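# Turn reversed plates end for end in their nests

## Task

Find which of the three plates sit back to front and rotate only those a half turn, so that each of the three rests flat within the locators of its own original nest with well A1 at the nest corner labelled A1. The plates must stay correct without the robot holding them, and at the end the gripper must be open and moved away.

## Robot and tools

Robot: a single four-axis plate mover (lift, shoulder, elbow, wrist yaw) with a two-finger gripper that always stays level; it can only yaw, never tilt. The controlled point, end_effector_position, lies midway between the two rubber pads, about 2 to 3 cm behind the fingertips. Fingers point along the gripper's +x axis and close along its y axis.

Scene frame: origin on the table surface right under the arm base, +z up, +y to the left when facing along +x. Reported positions are in metres, orientation as end_effector_quat_wxyz; the printed hand position gets less accurate at long reach.

Plate orientation: on each labelled plate, well A1 is at the labelled short end, in the corner farther from the labelled long side. A plate that needs turning can be placed on the raised nest RG, then regrasped from its opposite end and carried back, which yields the half turn.

Row format (shared by both motion tools): five numbers, each in [-1, 1], in the order dx, dy, dz, rz, opening. The first four are an offset, expressed in the gripper's own axes, from the gripper's measured pose (not the last commanded pose). A value of 1.0 equals 0.6 m for dx, dy, dz and 180 degrees for rz. rz spins about the gripper z axis, positive from +x toward +y. opening is absolute, not an offset: +1 is fully open (0.140 m pad gap), -1 is closed (still a 0.066 m gap). Going from open to closed takes at least about 0.6 s.

execute_actions(actions): actions is a list of actions; each action is a table of at most 15 rows, each row lasting one 1/30 s step. If fewer than 15 rows are given, the final row repeats for the remaining steps. Every row in an action is an offset from the pose measured when that action began (for the first action in a call, the last pose reported in this scene), not from the previous row. An empty list simply returns state and images. Per step, the command is clipped to within 70 mm and 16 degrees of the measured pose, so a large offset is not reached in one action; the arm stops at most one clip beyond, so send the remainder next.

move(target, speed, blocking): target is one row as above, an offset from the pose in the latest result that shows one. The gripper follows a straight path there, taking the shorter rotation (either way at exactly a half turn). speed is the path's top speed in m/s, 0.002 to 0.5, default 0.25; rotation is capped at twice that value in rad/s. Paths last 0.5 to 10 s and are cut short after 10 s. The opening is applied at the start. The path ignores obstacles, the real gripper may lag, drift, or exceed speed (especially with the arm nearly straight), and faster or deeper-past-contact targets hit and press harder. blocking=false returns after 0.5 s while motion continues; until a result reports the move ended, further rows or moves are refused, so call wait or stop first.

wait(seconds): 0 to 10; lets time pass holding the last command and returns early if a running move finishes. stop(): brakes a running move (needs braking room, more when fast); fingers keep moving. zoom_image(camera, region): camera is cam_high, cam_low or cam_wrist (each 504x504); region is [x0, y0, x1, y1] pixels from the top-left, at most 504 by 504. finished_scene(scene): ends the current scene, passing its number; irreversible, and its result reports success and gives the next task. Replying without any tool call ends everything.

Reading results: the state line gives pose; Hand target is the pose the controller is now heading to; Joint positions lists lift (m), shoulder, elbow, wrist yaw (rad), then pad gap (m). Ranges: lift 0 to 0.55, shoulder -2 to 2, elbow -2.8 to 2.8, wrist yaw -12.566 to 12.566. Keep the elbow more than 0.4 rad away from 0, or the arm may fold and fault. grip_measured is the measured opening on the command scale (possibly off by about 1 mm consistently). The move line states how it ended: done (at rest near target), off_target, moving, held (a check blocked the final step) or fault, plus limits: paced means the sent pose was clipped; held means some steps were blocked, after which the arm may surge faster than speed. The distance to target is also shown. A pose unreachable line means the clearance check altered or blocked a command.

Gripping: to hold, command an opening below grip_measured; about 0.04 below is firm, less is gentler. Pads manage roughly 18 N each; closing fast can press harder and sometimes makes the fingers spring open. Repeating a small offset into something rigid does not push further, but into something yielding it does.

Hazards: contact torque reaching a joint limit (lift 57 N, shoulder 8.55 N m, elbow 4.27 N m, wrist yaw 1.42 N m, held weight included) freezes the arm for 10 s and drops the rest of the call. Holding loads heats motors; a MOTOR HOT line appears from 85 °C, and at 100 °C an OVER-TEMPERATURE FAULT brakes the arm until it cools, so don't hold plates longer than needed. Held parts may be tugged and loose items pushed. Never drop, slam, strike hard or push hard, and never let anything leave the table.

Each tool is called after "Call:" in YAML: its name, and indented under it one key for each argument.

## Session

Call:
execute_actions:
  actions: []

Scene clock: 0.00 s.
end_effector_position=(+0.4389, -0.2160, +0.3834) grip_measured=+1.00 end_effector_quat_wxyz=(+0.643, +0.000, +0.000, +0.766)
Joint positions: [ 0.378 -0.428  2.139  0.035  0.14 ]
Motor temperatures (°C, as the motors report them): [36 26 28 28]
Hand target: +0.439, -0.216, +0.383; +0.643, +0.000, +0.000, +0.766

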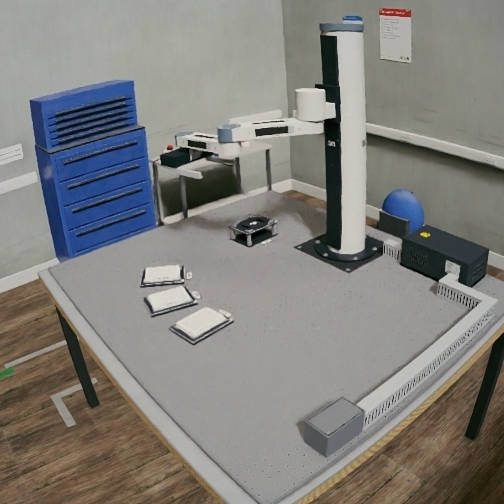

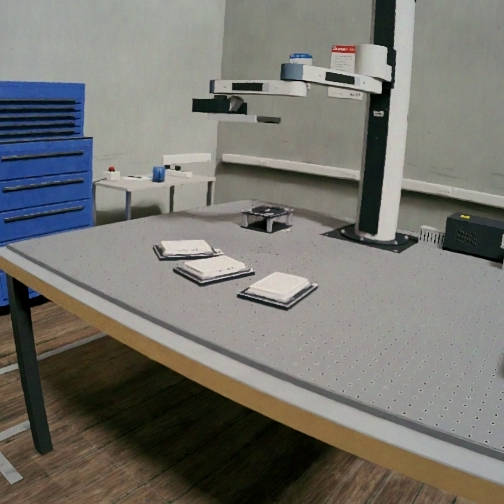

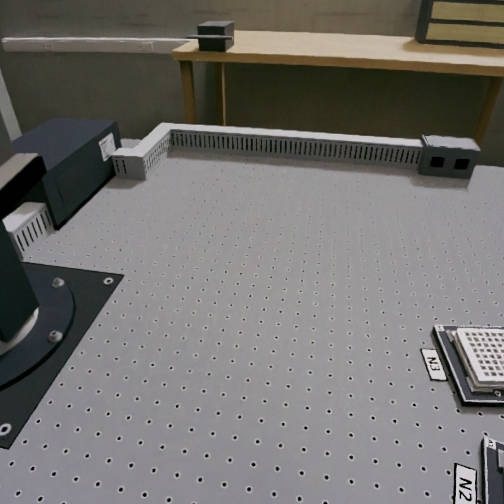

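Call:
zoom_image:
  camera: "cam_high"
  region: [120, 200, 300, 360]

Call:
zoom_image:
  camera: "cam_low"
  region: [140, 190, 330, 320]

Call:
move:
  target: [0, 0, 0, -0.6, 1]
  speed: 0.4

Region (120, 200, 300, 360) of cam_high's 504x504 image, scaled by 2.800, with more detail than that image has.

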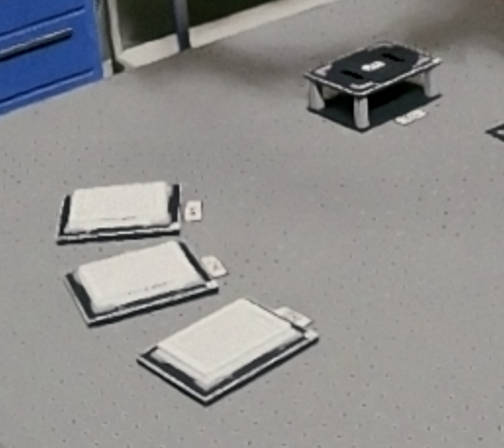

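Region (140, 190, 330, 320) of cam_low's 504x504 image, scaled by 2.653, with more detail than that image has; it fills the top 345 rows of this view, and the rest is white.

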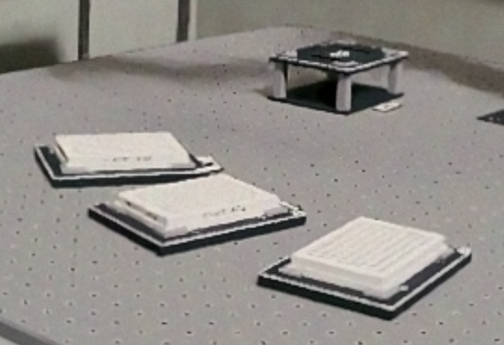

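Scene clock: 3.03 s.
end_effector_position=(+0.4388, -0.2159, +0.3834) grip_measured=+1.00 end_effector_quat_wxyz=(+0.998, +0.000, +0.000, -0.069)
Joint positions: [ 0.378 -0.046  0.917 -1.01   0.14 ]
Motor temperatures (°C, as the motors report them): [36 26 28 28]
Hand target: +0.439, -0.216, +0.383; +0.998, +0.000, +0.000, -0.070
Off the commanded pose: 0.000 m, 0 deg.
move: done

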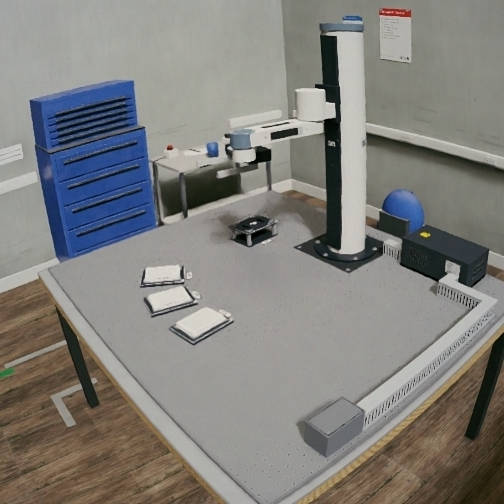

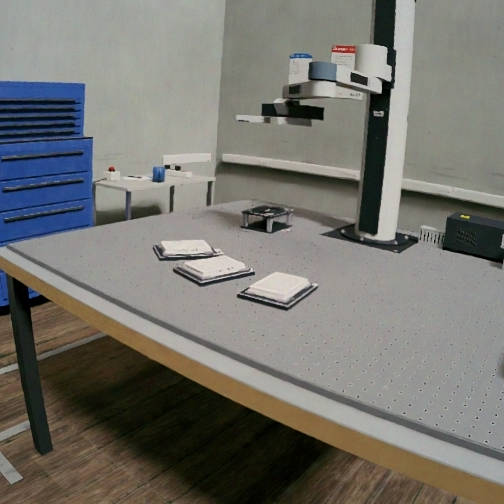

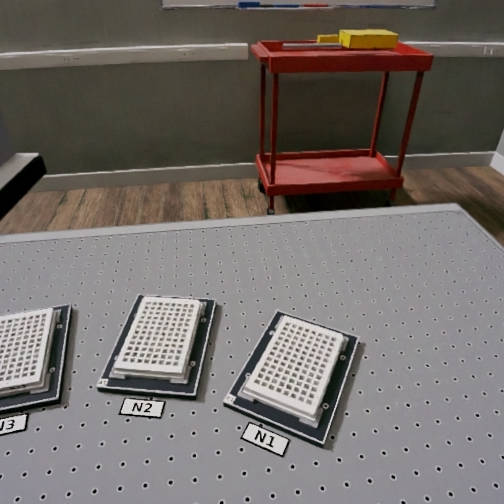

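Call:
zoom_image:
  camera: "cam_wrist"
  region: [0, 270, 380, 470]

Region (0, 270, 380, 470) of cam_wrist's 504x504 image, scaled by 1.326, with more detail than that image has; it fills the top 265 rows of this view, and the rest is white.

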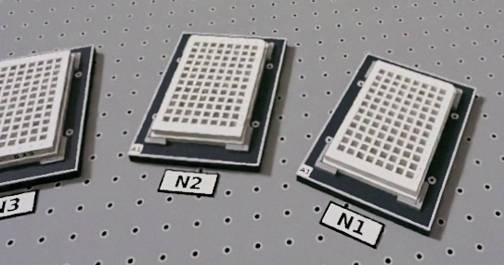

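Call:
move:
  target: [0.1, -0.05, -0.35, -0.09, 1]
  speed: 0.4

Scene clock: 4.53 s.
end_effector_position=(+0.4942, -0.2538, +0.1733) grip_measured=+1.00 end_effector_quat_wxyz=(+0.978, +0.000, +0.000, -0.209)
Joint positions: [ 0.168  0.097  1.102 -1.62   0.14 ]
Motor temperatures (°C, as the motors report them): [36 26 28 28]
Hand target: +0.494, -0.254, +0.173; +0.978, +0.000, +0.000, -0.209
Off the commanded pose: 0.000 m, 0 deg.
move: done

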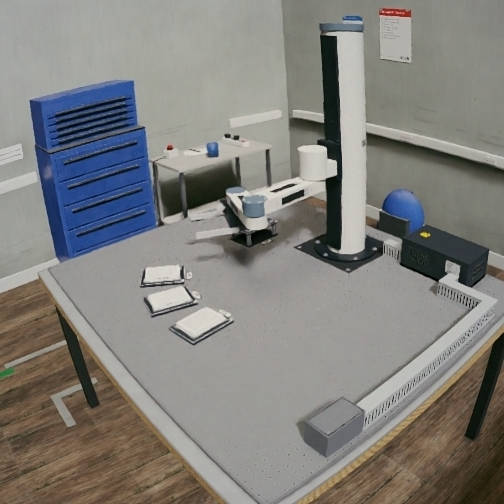

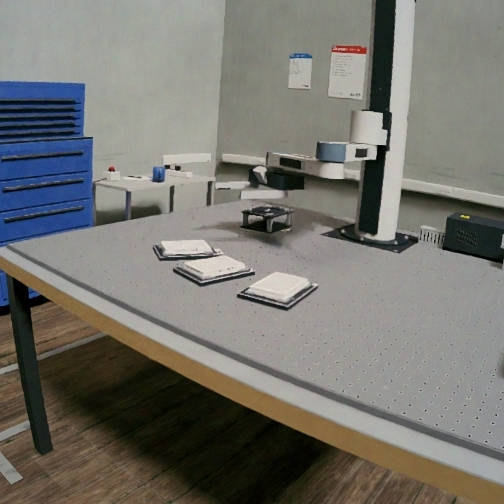

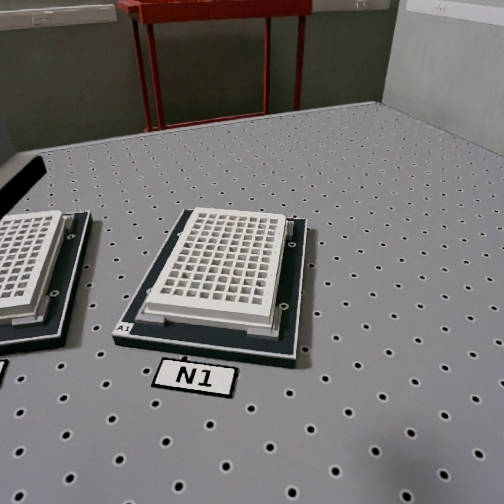

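Call:
move:
  target: [0, 0.0, 0, -0.05, -0.4]
  speed: 0.4

Scene clock: 5.43 s.
end_effector_position=(+0.4943, -0.2537, +0.1733) grip_measured=-0.40 end_effector_quat_wxyz=(+0.959, +0.000, +0.000, -0.285)
Joint positions: [ 0.168  0.184  1.076 -1.838  0.088]
Motor temperatures (°C, as the motors report them): [36 26 28 28]
Hand target: +0.494, -0.254, +0.173; +0.959, +0.000, +0.000, -0.285
Off the commanded pose: 0.000 m, 0 deg.
move: done

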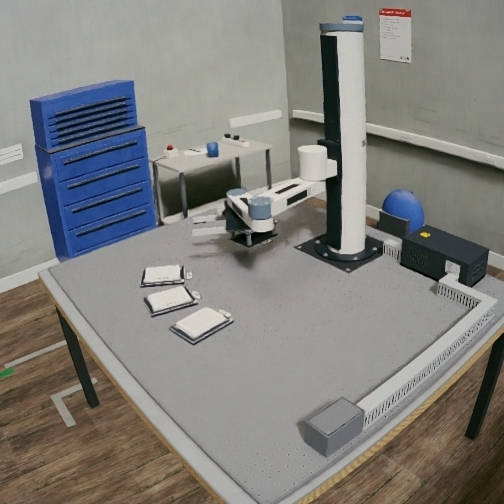

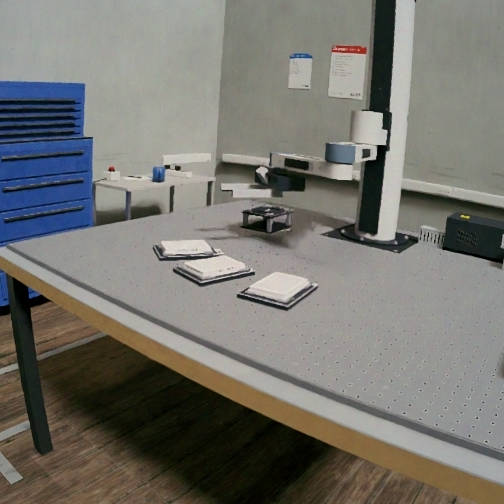

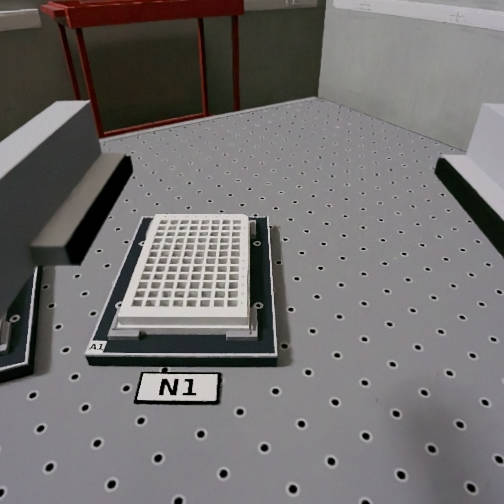

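Call:
move:
  target: [0.1, 0.087, -0.15, 0.004, 0.2]
  speed: 0.3

Scene clock: 6.60 s.
end_effector_position=(+0.5732, -0.2425, +0.0833) grip_measured=+0.20 end_effector_quat_wxyz=(+0.961, +0.000, +0.000, -0.278)
Joint positions: [ 0.078  0.261  1.349 -2.174  0.11 ]
Motor temperatures (°C, as the motors report them): [36 26 28 28]
Hand target: +0.573, -0.243, +0.083; +0.960, +0.000, +0.000, -0.279
Off the commanded pose: 0.000 m, 0 deg.
move: done

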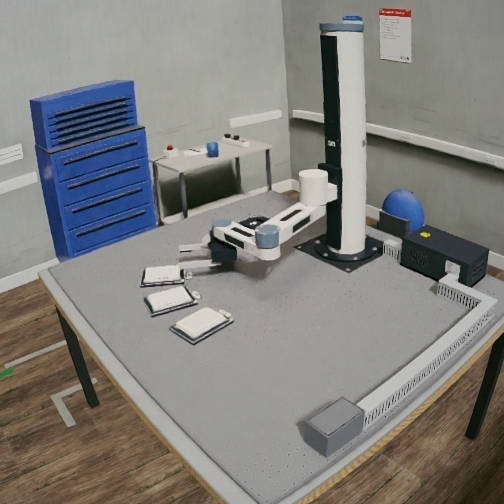

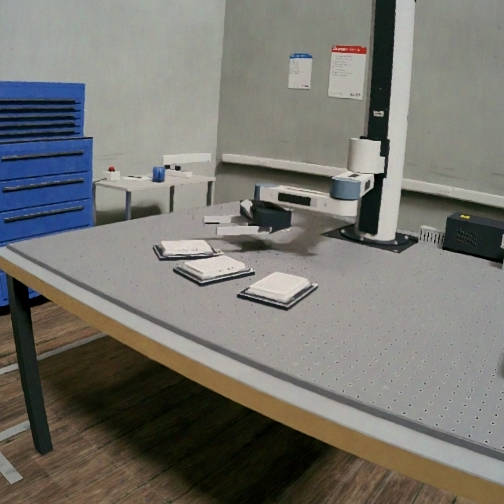

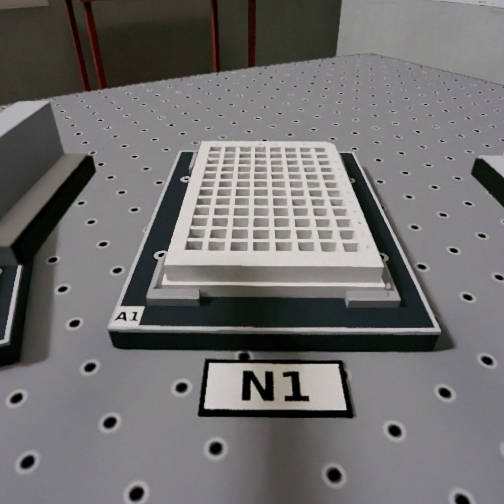

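Call:
move:
  target: [0.16, 0.0, -0.055, -0.002, 0.2]
  speed: 0.2

Call:
zoom_image:
  camera: "cam_low"
  region: [140, 200, 300, 290]

Scene clock: 7.90 s.
end_effector_position=(+0.6544, -0.2938, +0.0502) grip_measured=+0.20 end_effector_quat_wxyz=(+0.960, +0.000, +0.000, -0.281)
Joint positions: [ 0.045  0.026  1.891 -2.488  0.11 ]
Motor temperatures (°C, as the motors report them): [36 26 28 28]
Hand target: +0.654, -0.294, +0.050; +0.960, +0.000, +0.000, -0.281
Off the commanded pose: 0.000 m, 0 deg.
move: done

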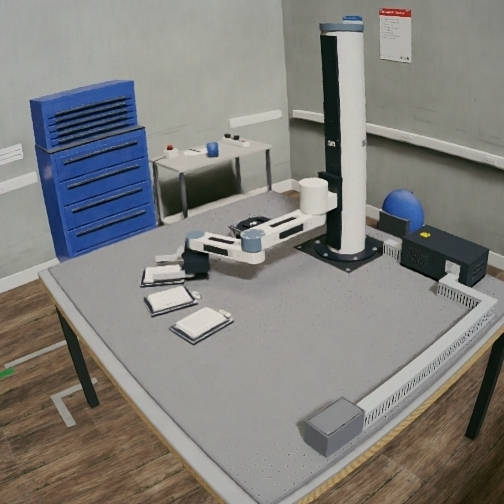

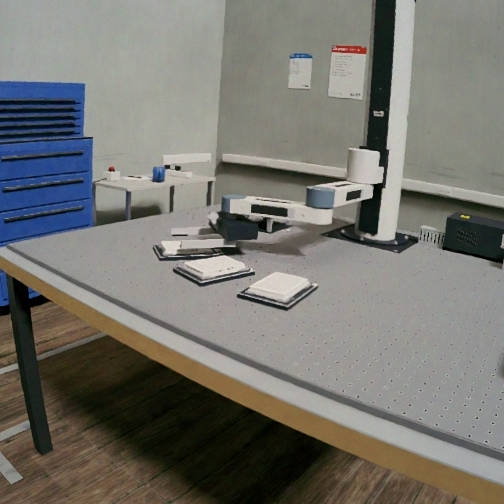

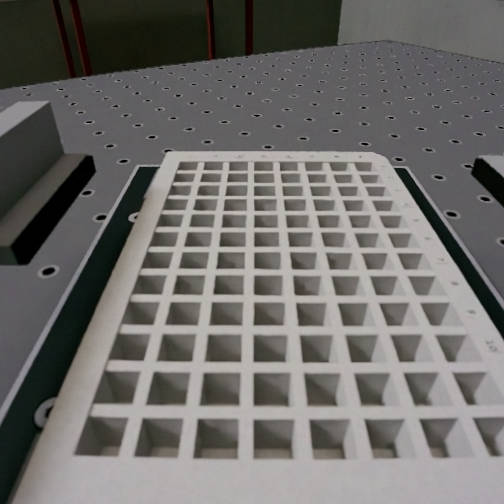

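Region (140, 200, 300, 290) of cam_low's 504x504 image, scaled by 3.150, with more detail than that image has; it fills the top 284 rows of this view, and the rest is white.

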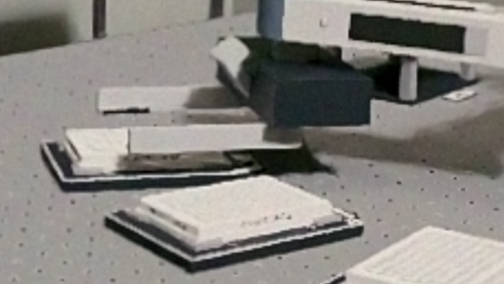

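Call:
move:
  target: [0, 0.0, -0.04, 0, 0.0]
  speed: 0.08

Call:
zoom_image:
  camera: "cam_low"
  region: [140, 200, 300, 290]

Scene clock: 8.73 s.
end_effector_position=(+0.6544, -0.2938, +0.0267) grip_measured=+0.00 end_effector_quat_wxyz=(+0.960, +0.000, +0.000, -0.281)
Joint positions: [ 0.022  0.026  1.891 -2.488  0.103]
Motor temperatures (°C, as the motors report them): [36 26 28 28]
Hand target: +0.654, -0.294, +0.026; +0.960, +0.000, +0.000, -0.281
Off the commanded pose: 0.000 m, 0 deg.
move: done

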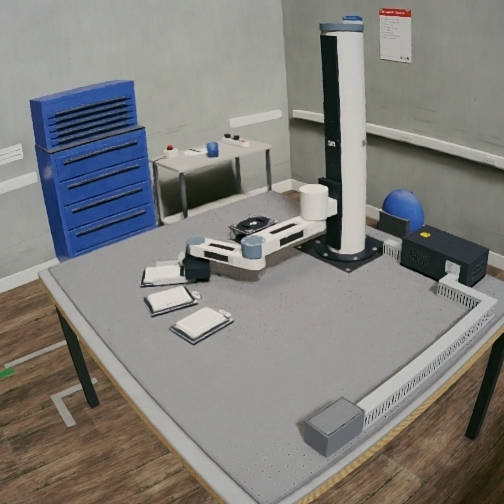

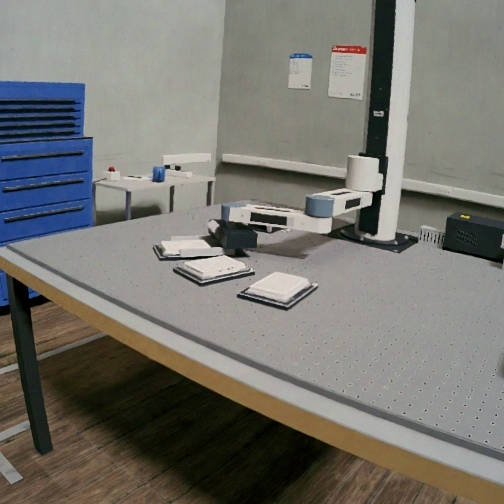

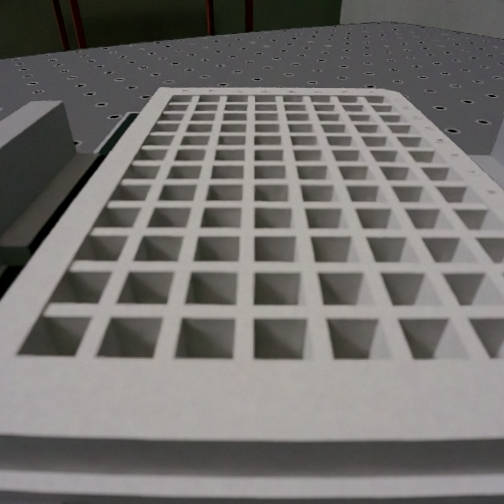

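Region (140, 200, 300, 290) of cam_low's 504x504 image, scaled by 3.150, with more detail than that image has; it fills the top 284 rows of this view, and the rest is white.

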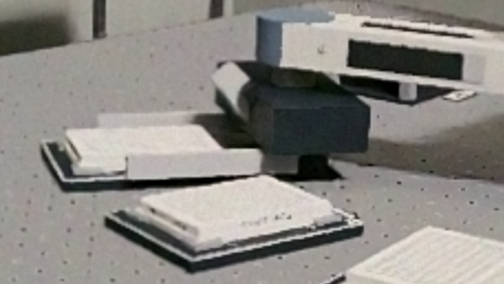

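Call:
move:
  target: [-0.007, 0.0, 0.005, 0, -0.4]
  speed: 0.05

Call:
move:
  target: [0, 0.0, 0, 0, -0.56]
  speed: 0.05

Scene clock: 9.70 s.
end_effector_position=(+0.6508, -0.2917, +0.0297) grip_measured=-0.40 end_effector_quat_wxyz=(+0.960, +0.000, +0.000, -0.281)
Joint positions: [ 0.025  0.039  1.864 -2.473  0.088]
Motor temperatures (°C, as the motors report them): [36 26 28 28]
Hand target: +0.651, -0.292, +0.030; +0.960, +0.000, +0.000, -0.281
Off the commanded pose: 0.000 m, 0 deg.
move: done

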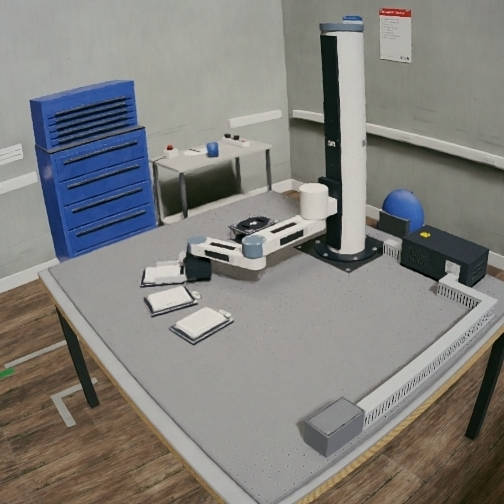

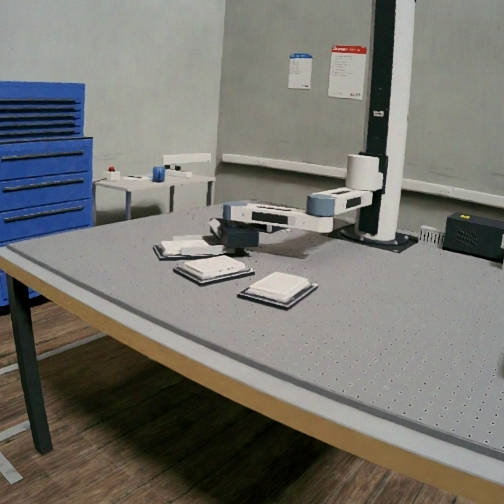

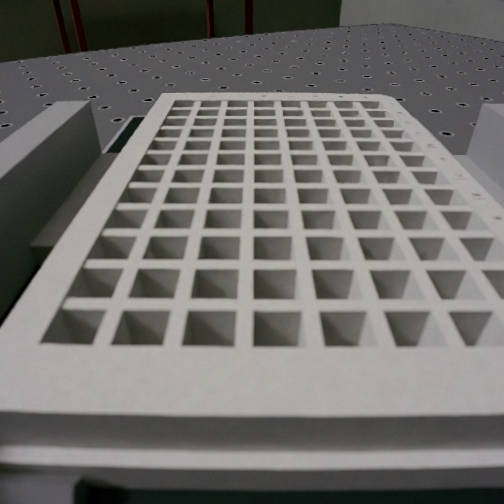

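Scene clock: 10.20 s.
end_effector_position=(+0.6512, -0.2912, +0.0297) grip_measured=-0.48 end_effector_quat_wxyz=(+0.960, +0.000, +0.000, -0.280)
Joint positions: [ 0.025  0.039  1.865 -2.472  0.085]
Motor temperatures (°C, as the motors report them): [36 26 29 28]
Hand target: +0.651, -0.292, +0.030; +0.960, +0.000, +0.000, -0.281
Off the commanded pose: 0.001 m, 0 deg.
move: done

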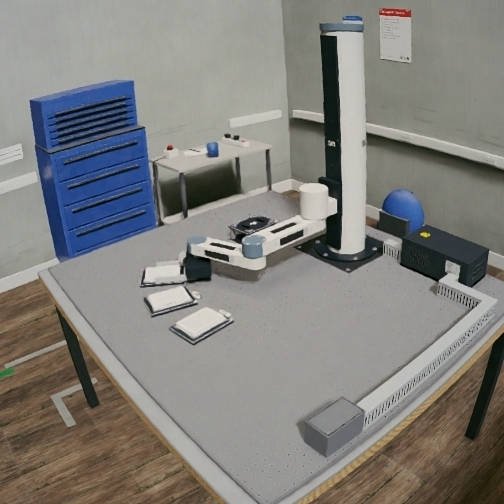

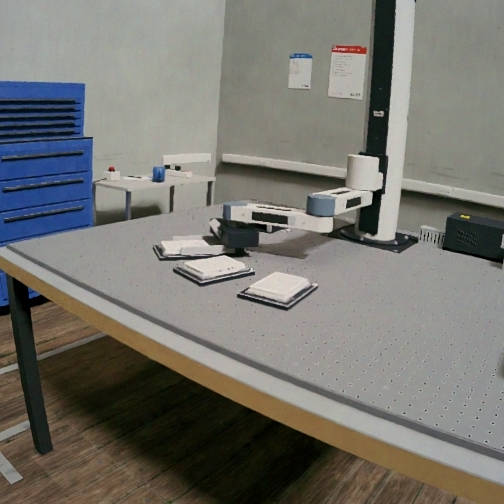

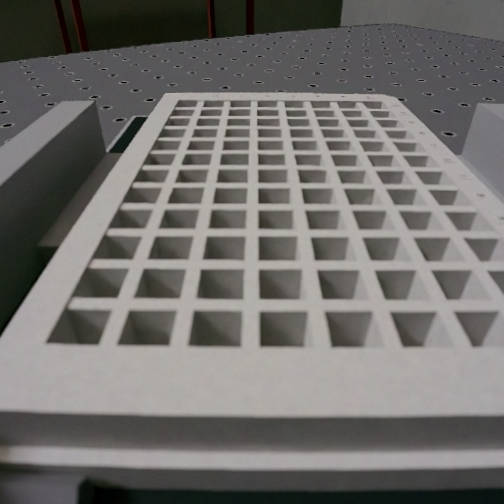

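Call:
move:
  target: [0, 0.0, 0.07, 0, -0.53]
  speed: 0.1

Call:
move:
  target: [-0.487, 0.265, 0, 0.653, -0.53]
  speed: 0.35

Scene clock: 11.63 s.
end_effector_position=(+0.6513, -0.2911, +0.0717) grip_measured=-0.48 end_effector_quat_wxyz=(+0.960, +0.000, +0.000, -0.280)
Joint positions: [ 0.067  0.039  1.865 -2.472  0.085]
Motor temperatures (°C, as the motors report them): [36 26 29 28]
Hand target: +0.651, -0.291, +0.072; +0.960, +0.000, +0.000, -0.280
Off the commanded pose: 0.000 m, 0 deg.
move: done

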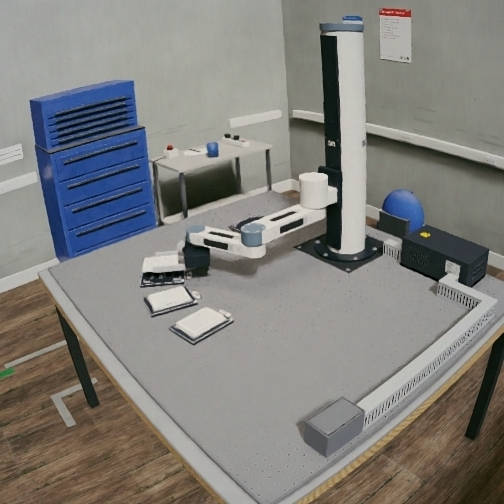

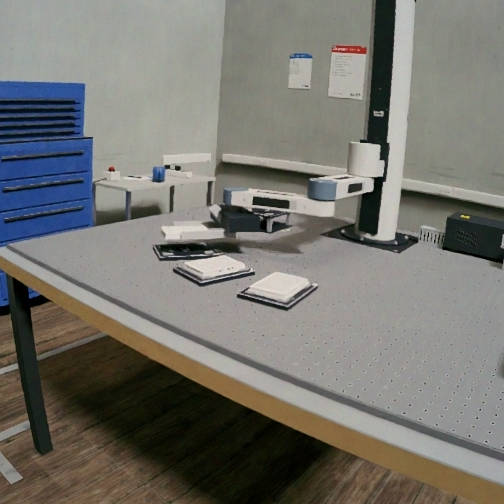

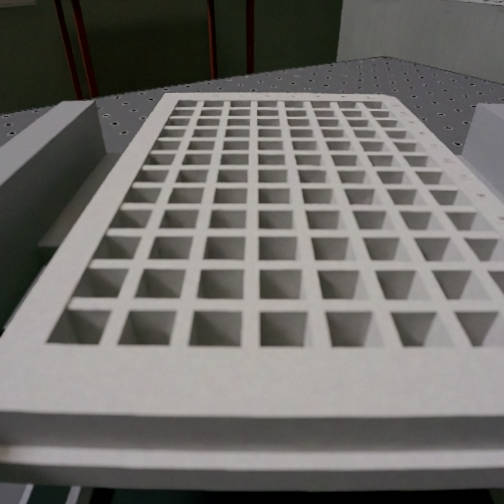

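Scene clock: 14.93 s.
end_effector_position=(+0.4904, +0.0001, +0.0717) grip_measured=-0.48 end_effector_quat_wxyz=(+0.737, +0.000, +0.000, +0.676)
Joint positions: [ 0.067  0.355  1.387 -0.257  0.085]
Motor temperatures (°C, as the motors report them): [36 26 29 28]
Hand target: +0.490, +0.000, +0.072; +0.737, +0.000, +0.000, +0.676
Off the commanded pose: 0.000 m, 0 deg.
move: done

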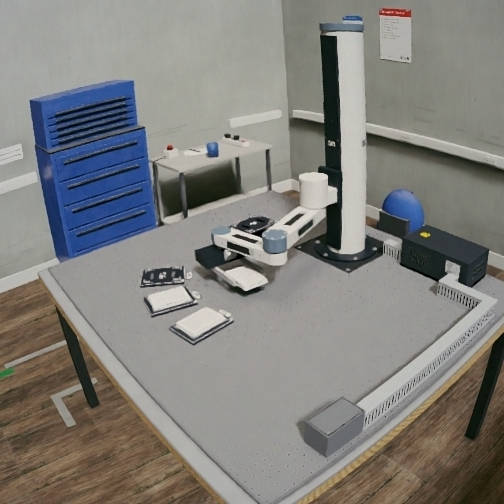

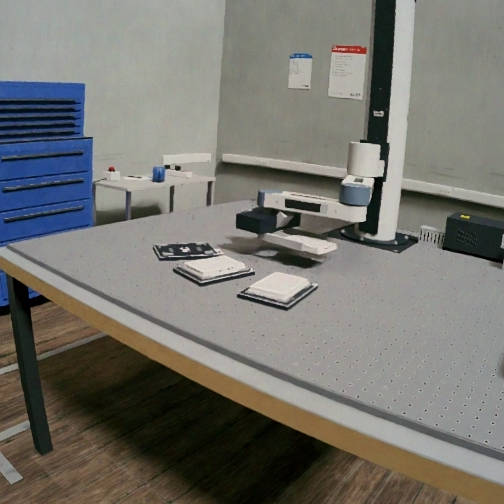

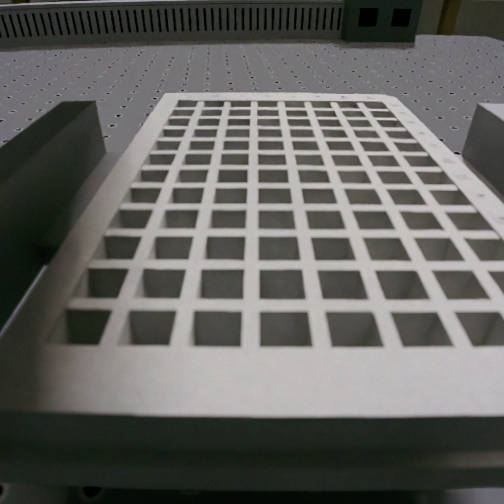

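Call:
move:
  target: [0, 0.0, -0.082, 0, -0.53]
  speed: 0.1

Call:
zoom_image:
  camera: "cam_low"
  region: [220, 210, 380, 300]

Scene clock: 15.87 s.
end_effector_position=(+0.4904, +0.0001, +0.0225) grip_measured=-0.48 end_effector_quat_wxyz=(+0.737, +0.000, +0.000, +0.676)
Joint positions: [ 0.017  0.355  1.387 -0.257  0.085]
Motor temperatures (°C, as the motors report them): [36 26 29 28]
Hand target: +0.490, +0.000, +0.023; +0.737, +0.000, +0.000, +0.676
Off the commanded pose: 0.000 m, 0 deg.
move: done

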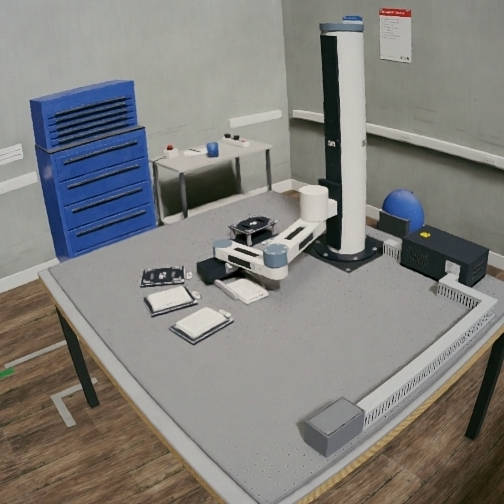

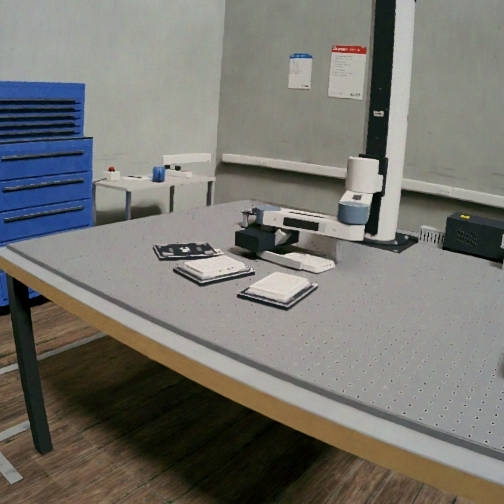

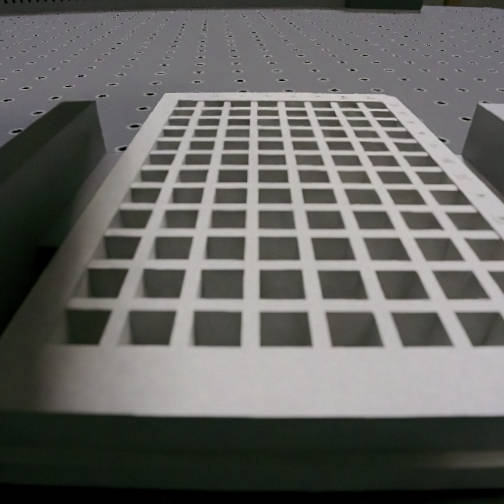

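Region (220, 210, 380, 300) of cam_low's 504x504 image, scaled by 3.150, with more detail than that image has; it fills the top 284 rows of this view, and the rest is white.

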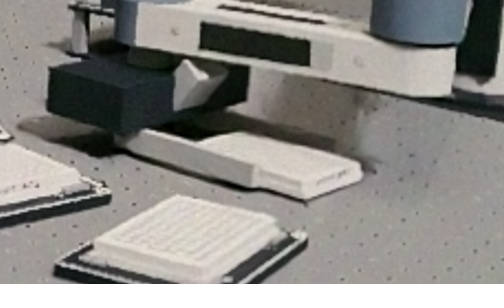

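Step down slowly, watching for contact.

Call:
move:
  target: [0, 0.0, -0.004, 0, -0.53]
  speed: 0.01

Call:
move:
  target: [0, 0.0, -0.003, 0, -0.53]
  speed: 0.01

Scene clock: 16.67 s.
end_effector_position=(+0.4904, +0.0001, +0.0201) grip_measured=-0.48 end_effector_quat_wxyz=(+0.737, +0.000, +0.000, +0.676)
Joint positions: [ 0.015  0.355  1.387 -0.257  0.085]
Motor temperatures (°C, as the motors report them): [36 26 29 28]
Hand target: +0.490, +0.000, +0.020; +0.737, +0.000, +0.000, +0.676
Off the commanded pose: 0.000 m, 0 deg.
move: done

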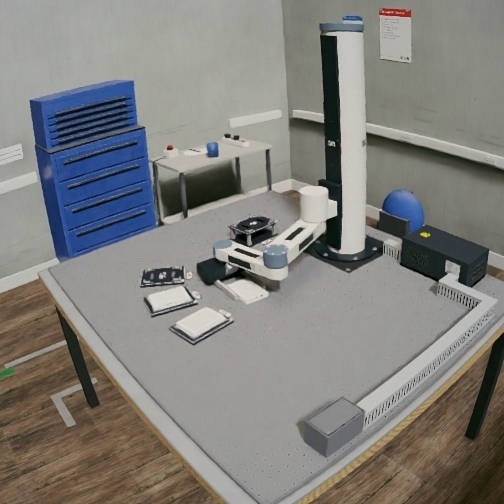

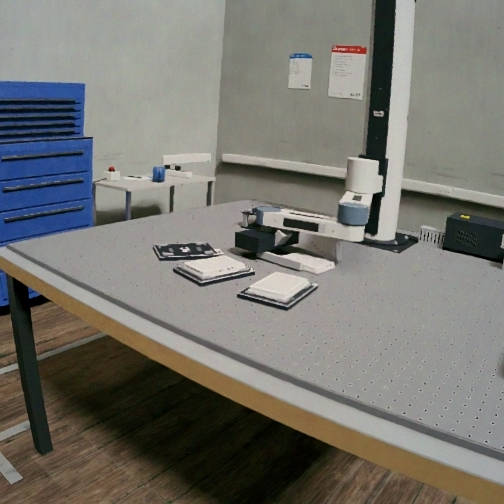

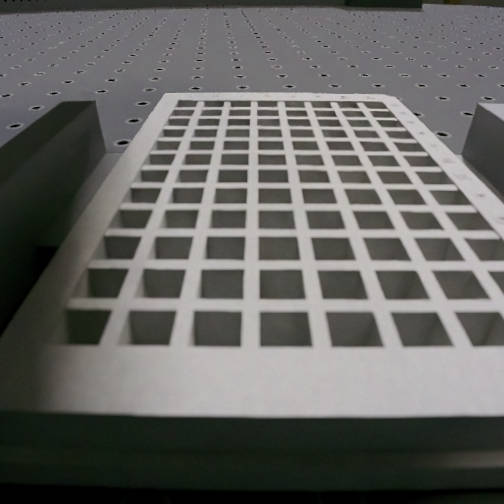

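Scene clock: 17.37 s.
end_effector_position=(+0.4904, +0.0001, +0.0183) grip_measured=-0.48 end_effector_quat_wxyz=(+0.737, +0.000, +0.000, +0.676)
Joint positions: [ 0.013  0.355  1.387 -0.257  0.085]
Motor temperatures (°C, as the motors report them): [36 26 29 28]
Hand target: +0.490, +0.000, +0.018; +0.737, +0.000, +0.000, +0.676
Off the commanded pose: 0.000 m, 0 deg.
move: done

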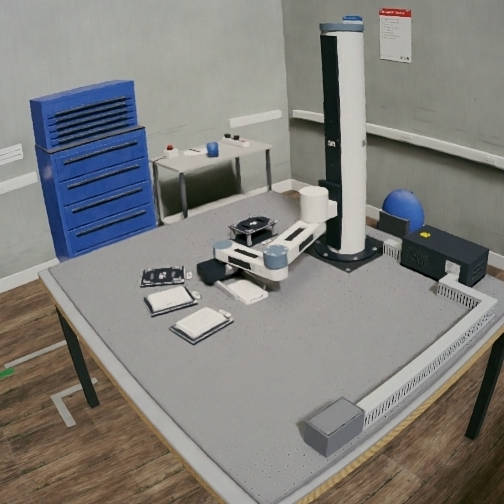

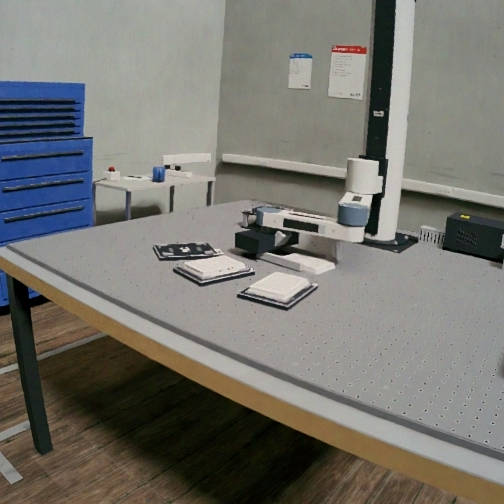

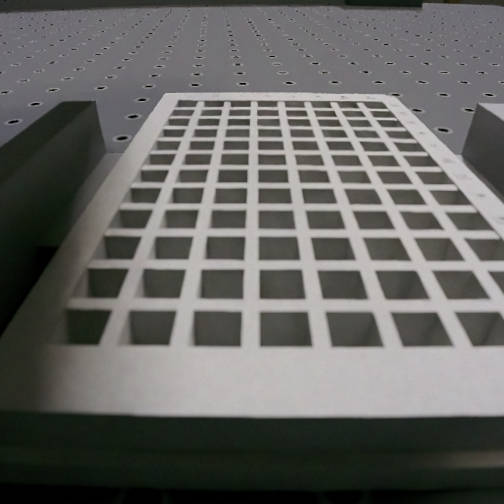

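Call:
move:
  target: [0, 0.0, -0.003, 0, -0.53]
  speed: 0.01

Call:
move:
  target: [0, 0.0, -0.003, 0, -0.53]
  speed: 0.01

Scene clock: 18.20 s.
end_effector_position=(+0.4904, +0.0001, +0.0171) grip_measured=-0.48 end_effector_quat_wxyz=(+0.737, +0.000, +0.000, +0.676)
Joint positions: [ 0.012  0.355  1.386 -0.257  0.085]
Motor temperatures (°C, as the motors report them): [36 26 29 28]
Hand target: +0.490, +0.000, +0.016; +0.737, +0.000, +0.000, +0.676
Off the commanded pose: 0.001 m, 0 deg.
move: done

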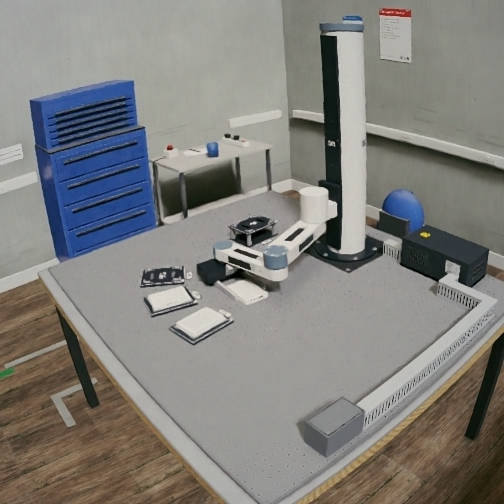

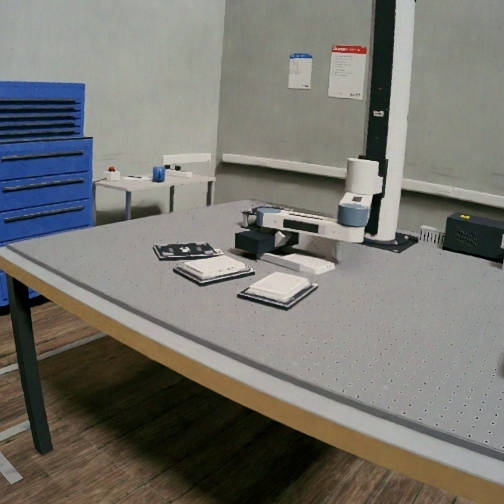

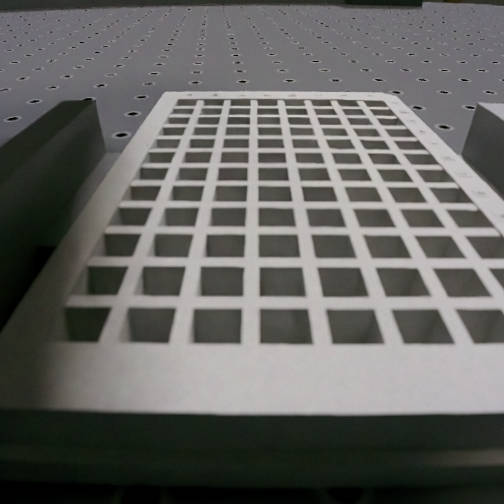

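Scene clock: 18.90 s.
end_effector_position=(+0.4904, +0.0001, +0.0159) grip_measured=-0.48 end_effector_quat_wxyz=(+0.737, +0.000, +0.000, +0.676)
Joint positions: [ 0.011  0.355  1.386 -0.257  0.085]
Motor temperatures (°C, as the motors report them): [36 26 29 28]
Hand target: +0.490, +0.000, +0.015; +0.737, +0.000, +0.000, +0.676
Off the commanded pose: 0.001 m, 0 deg.
move: done

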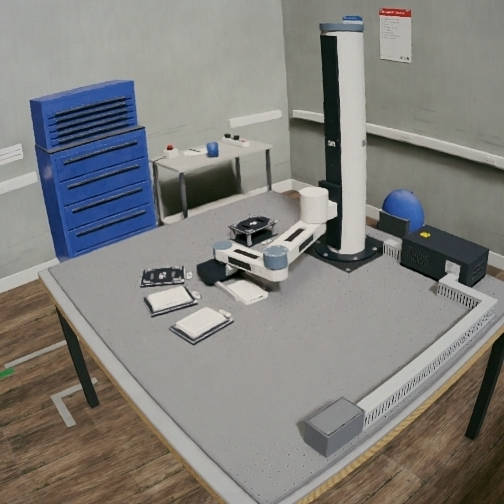

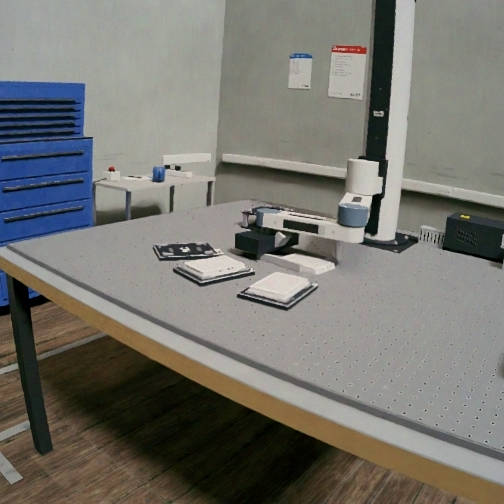

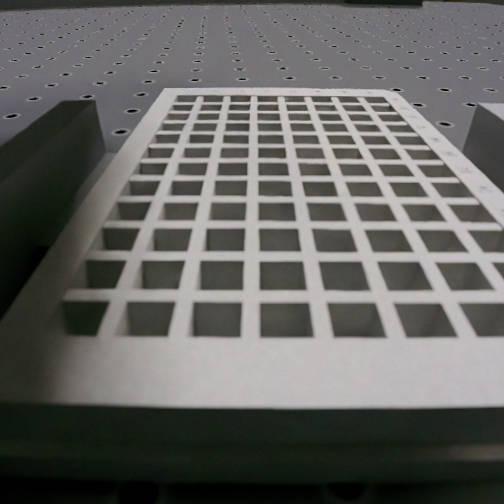

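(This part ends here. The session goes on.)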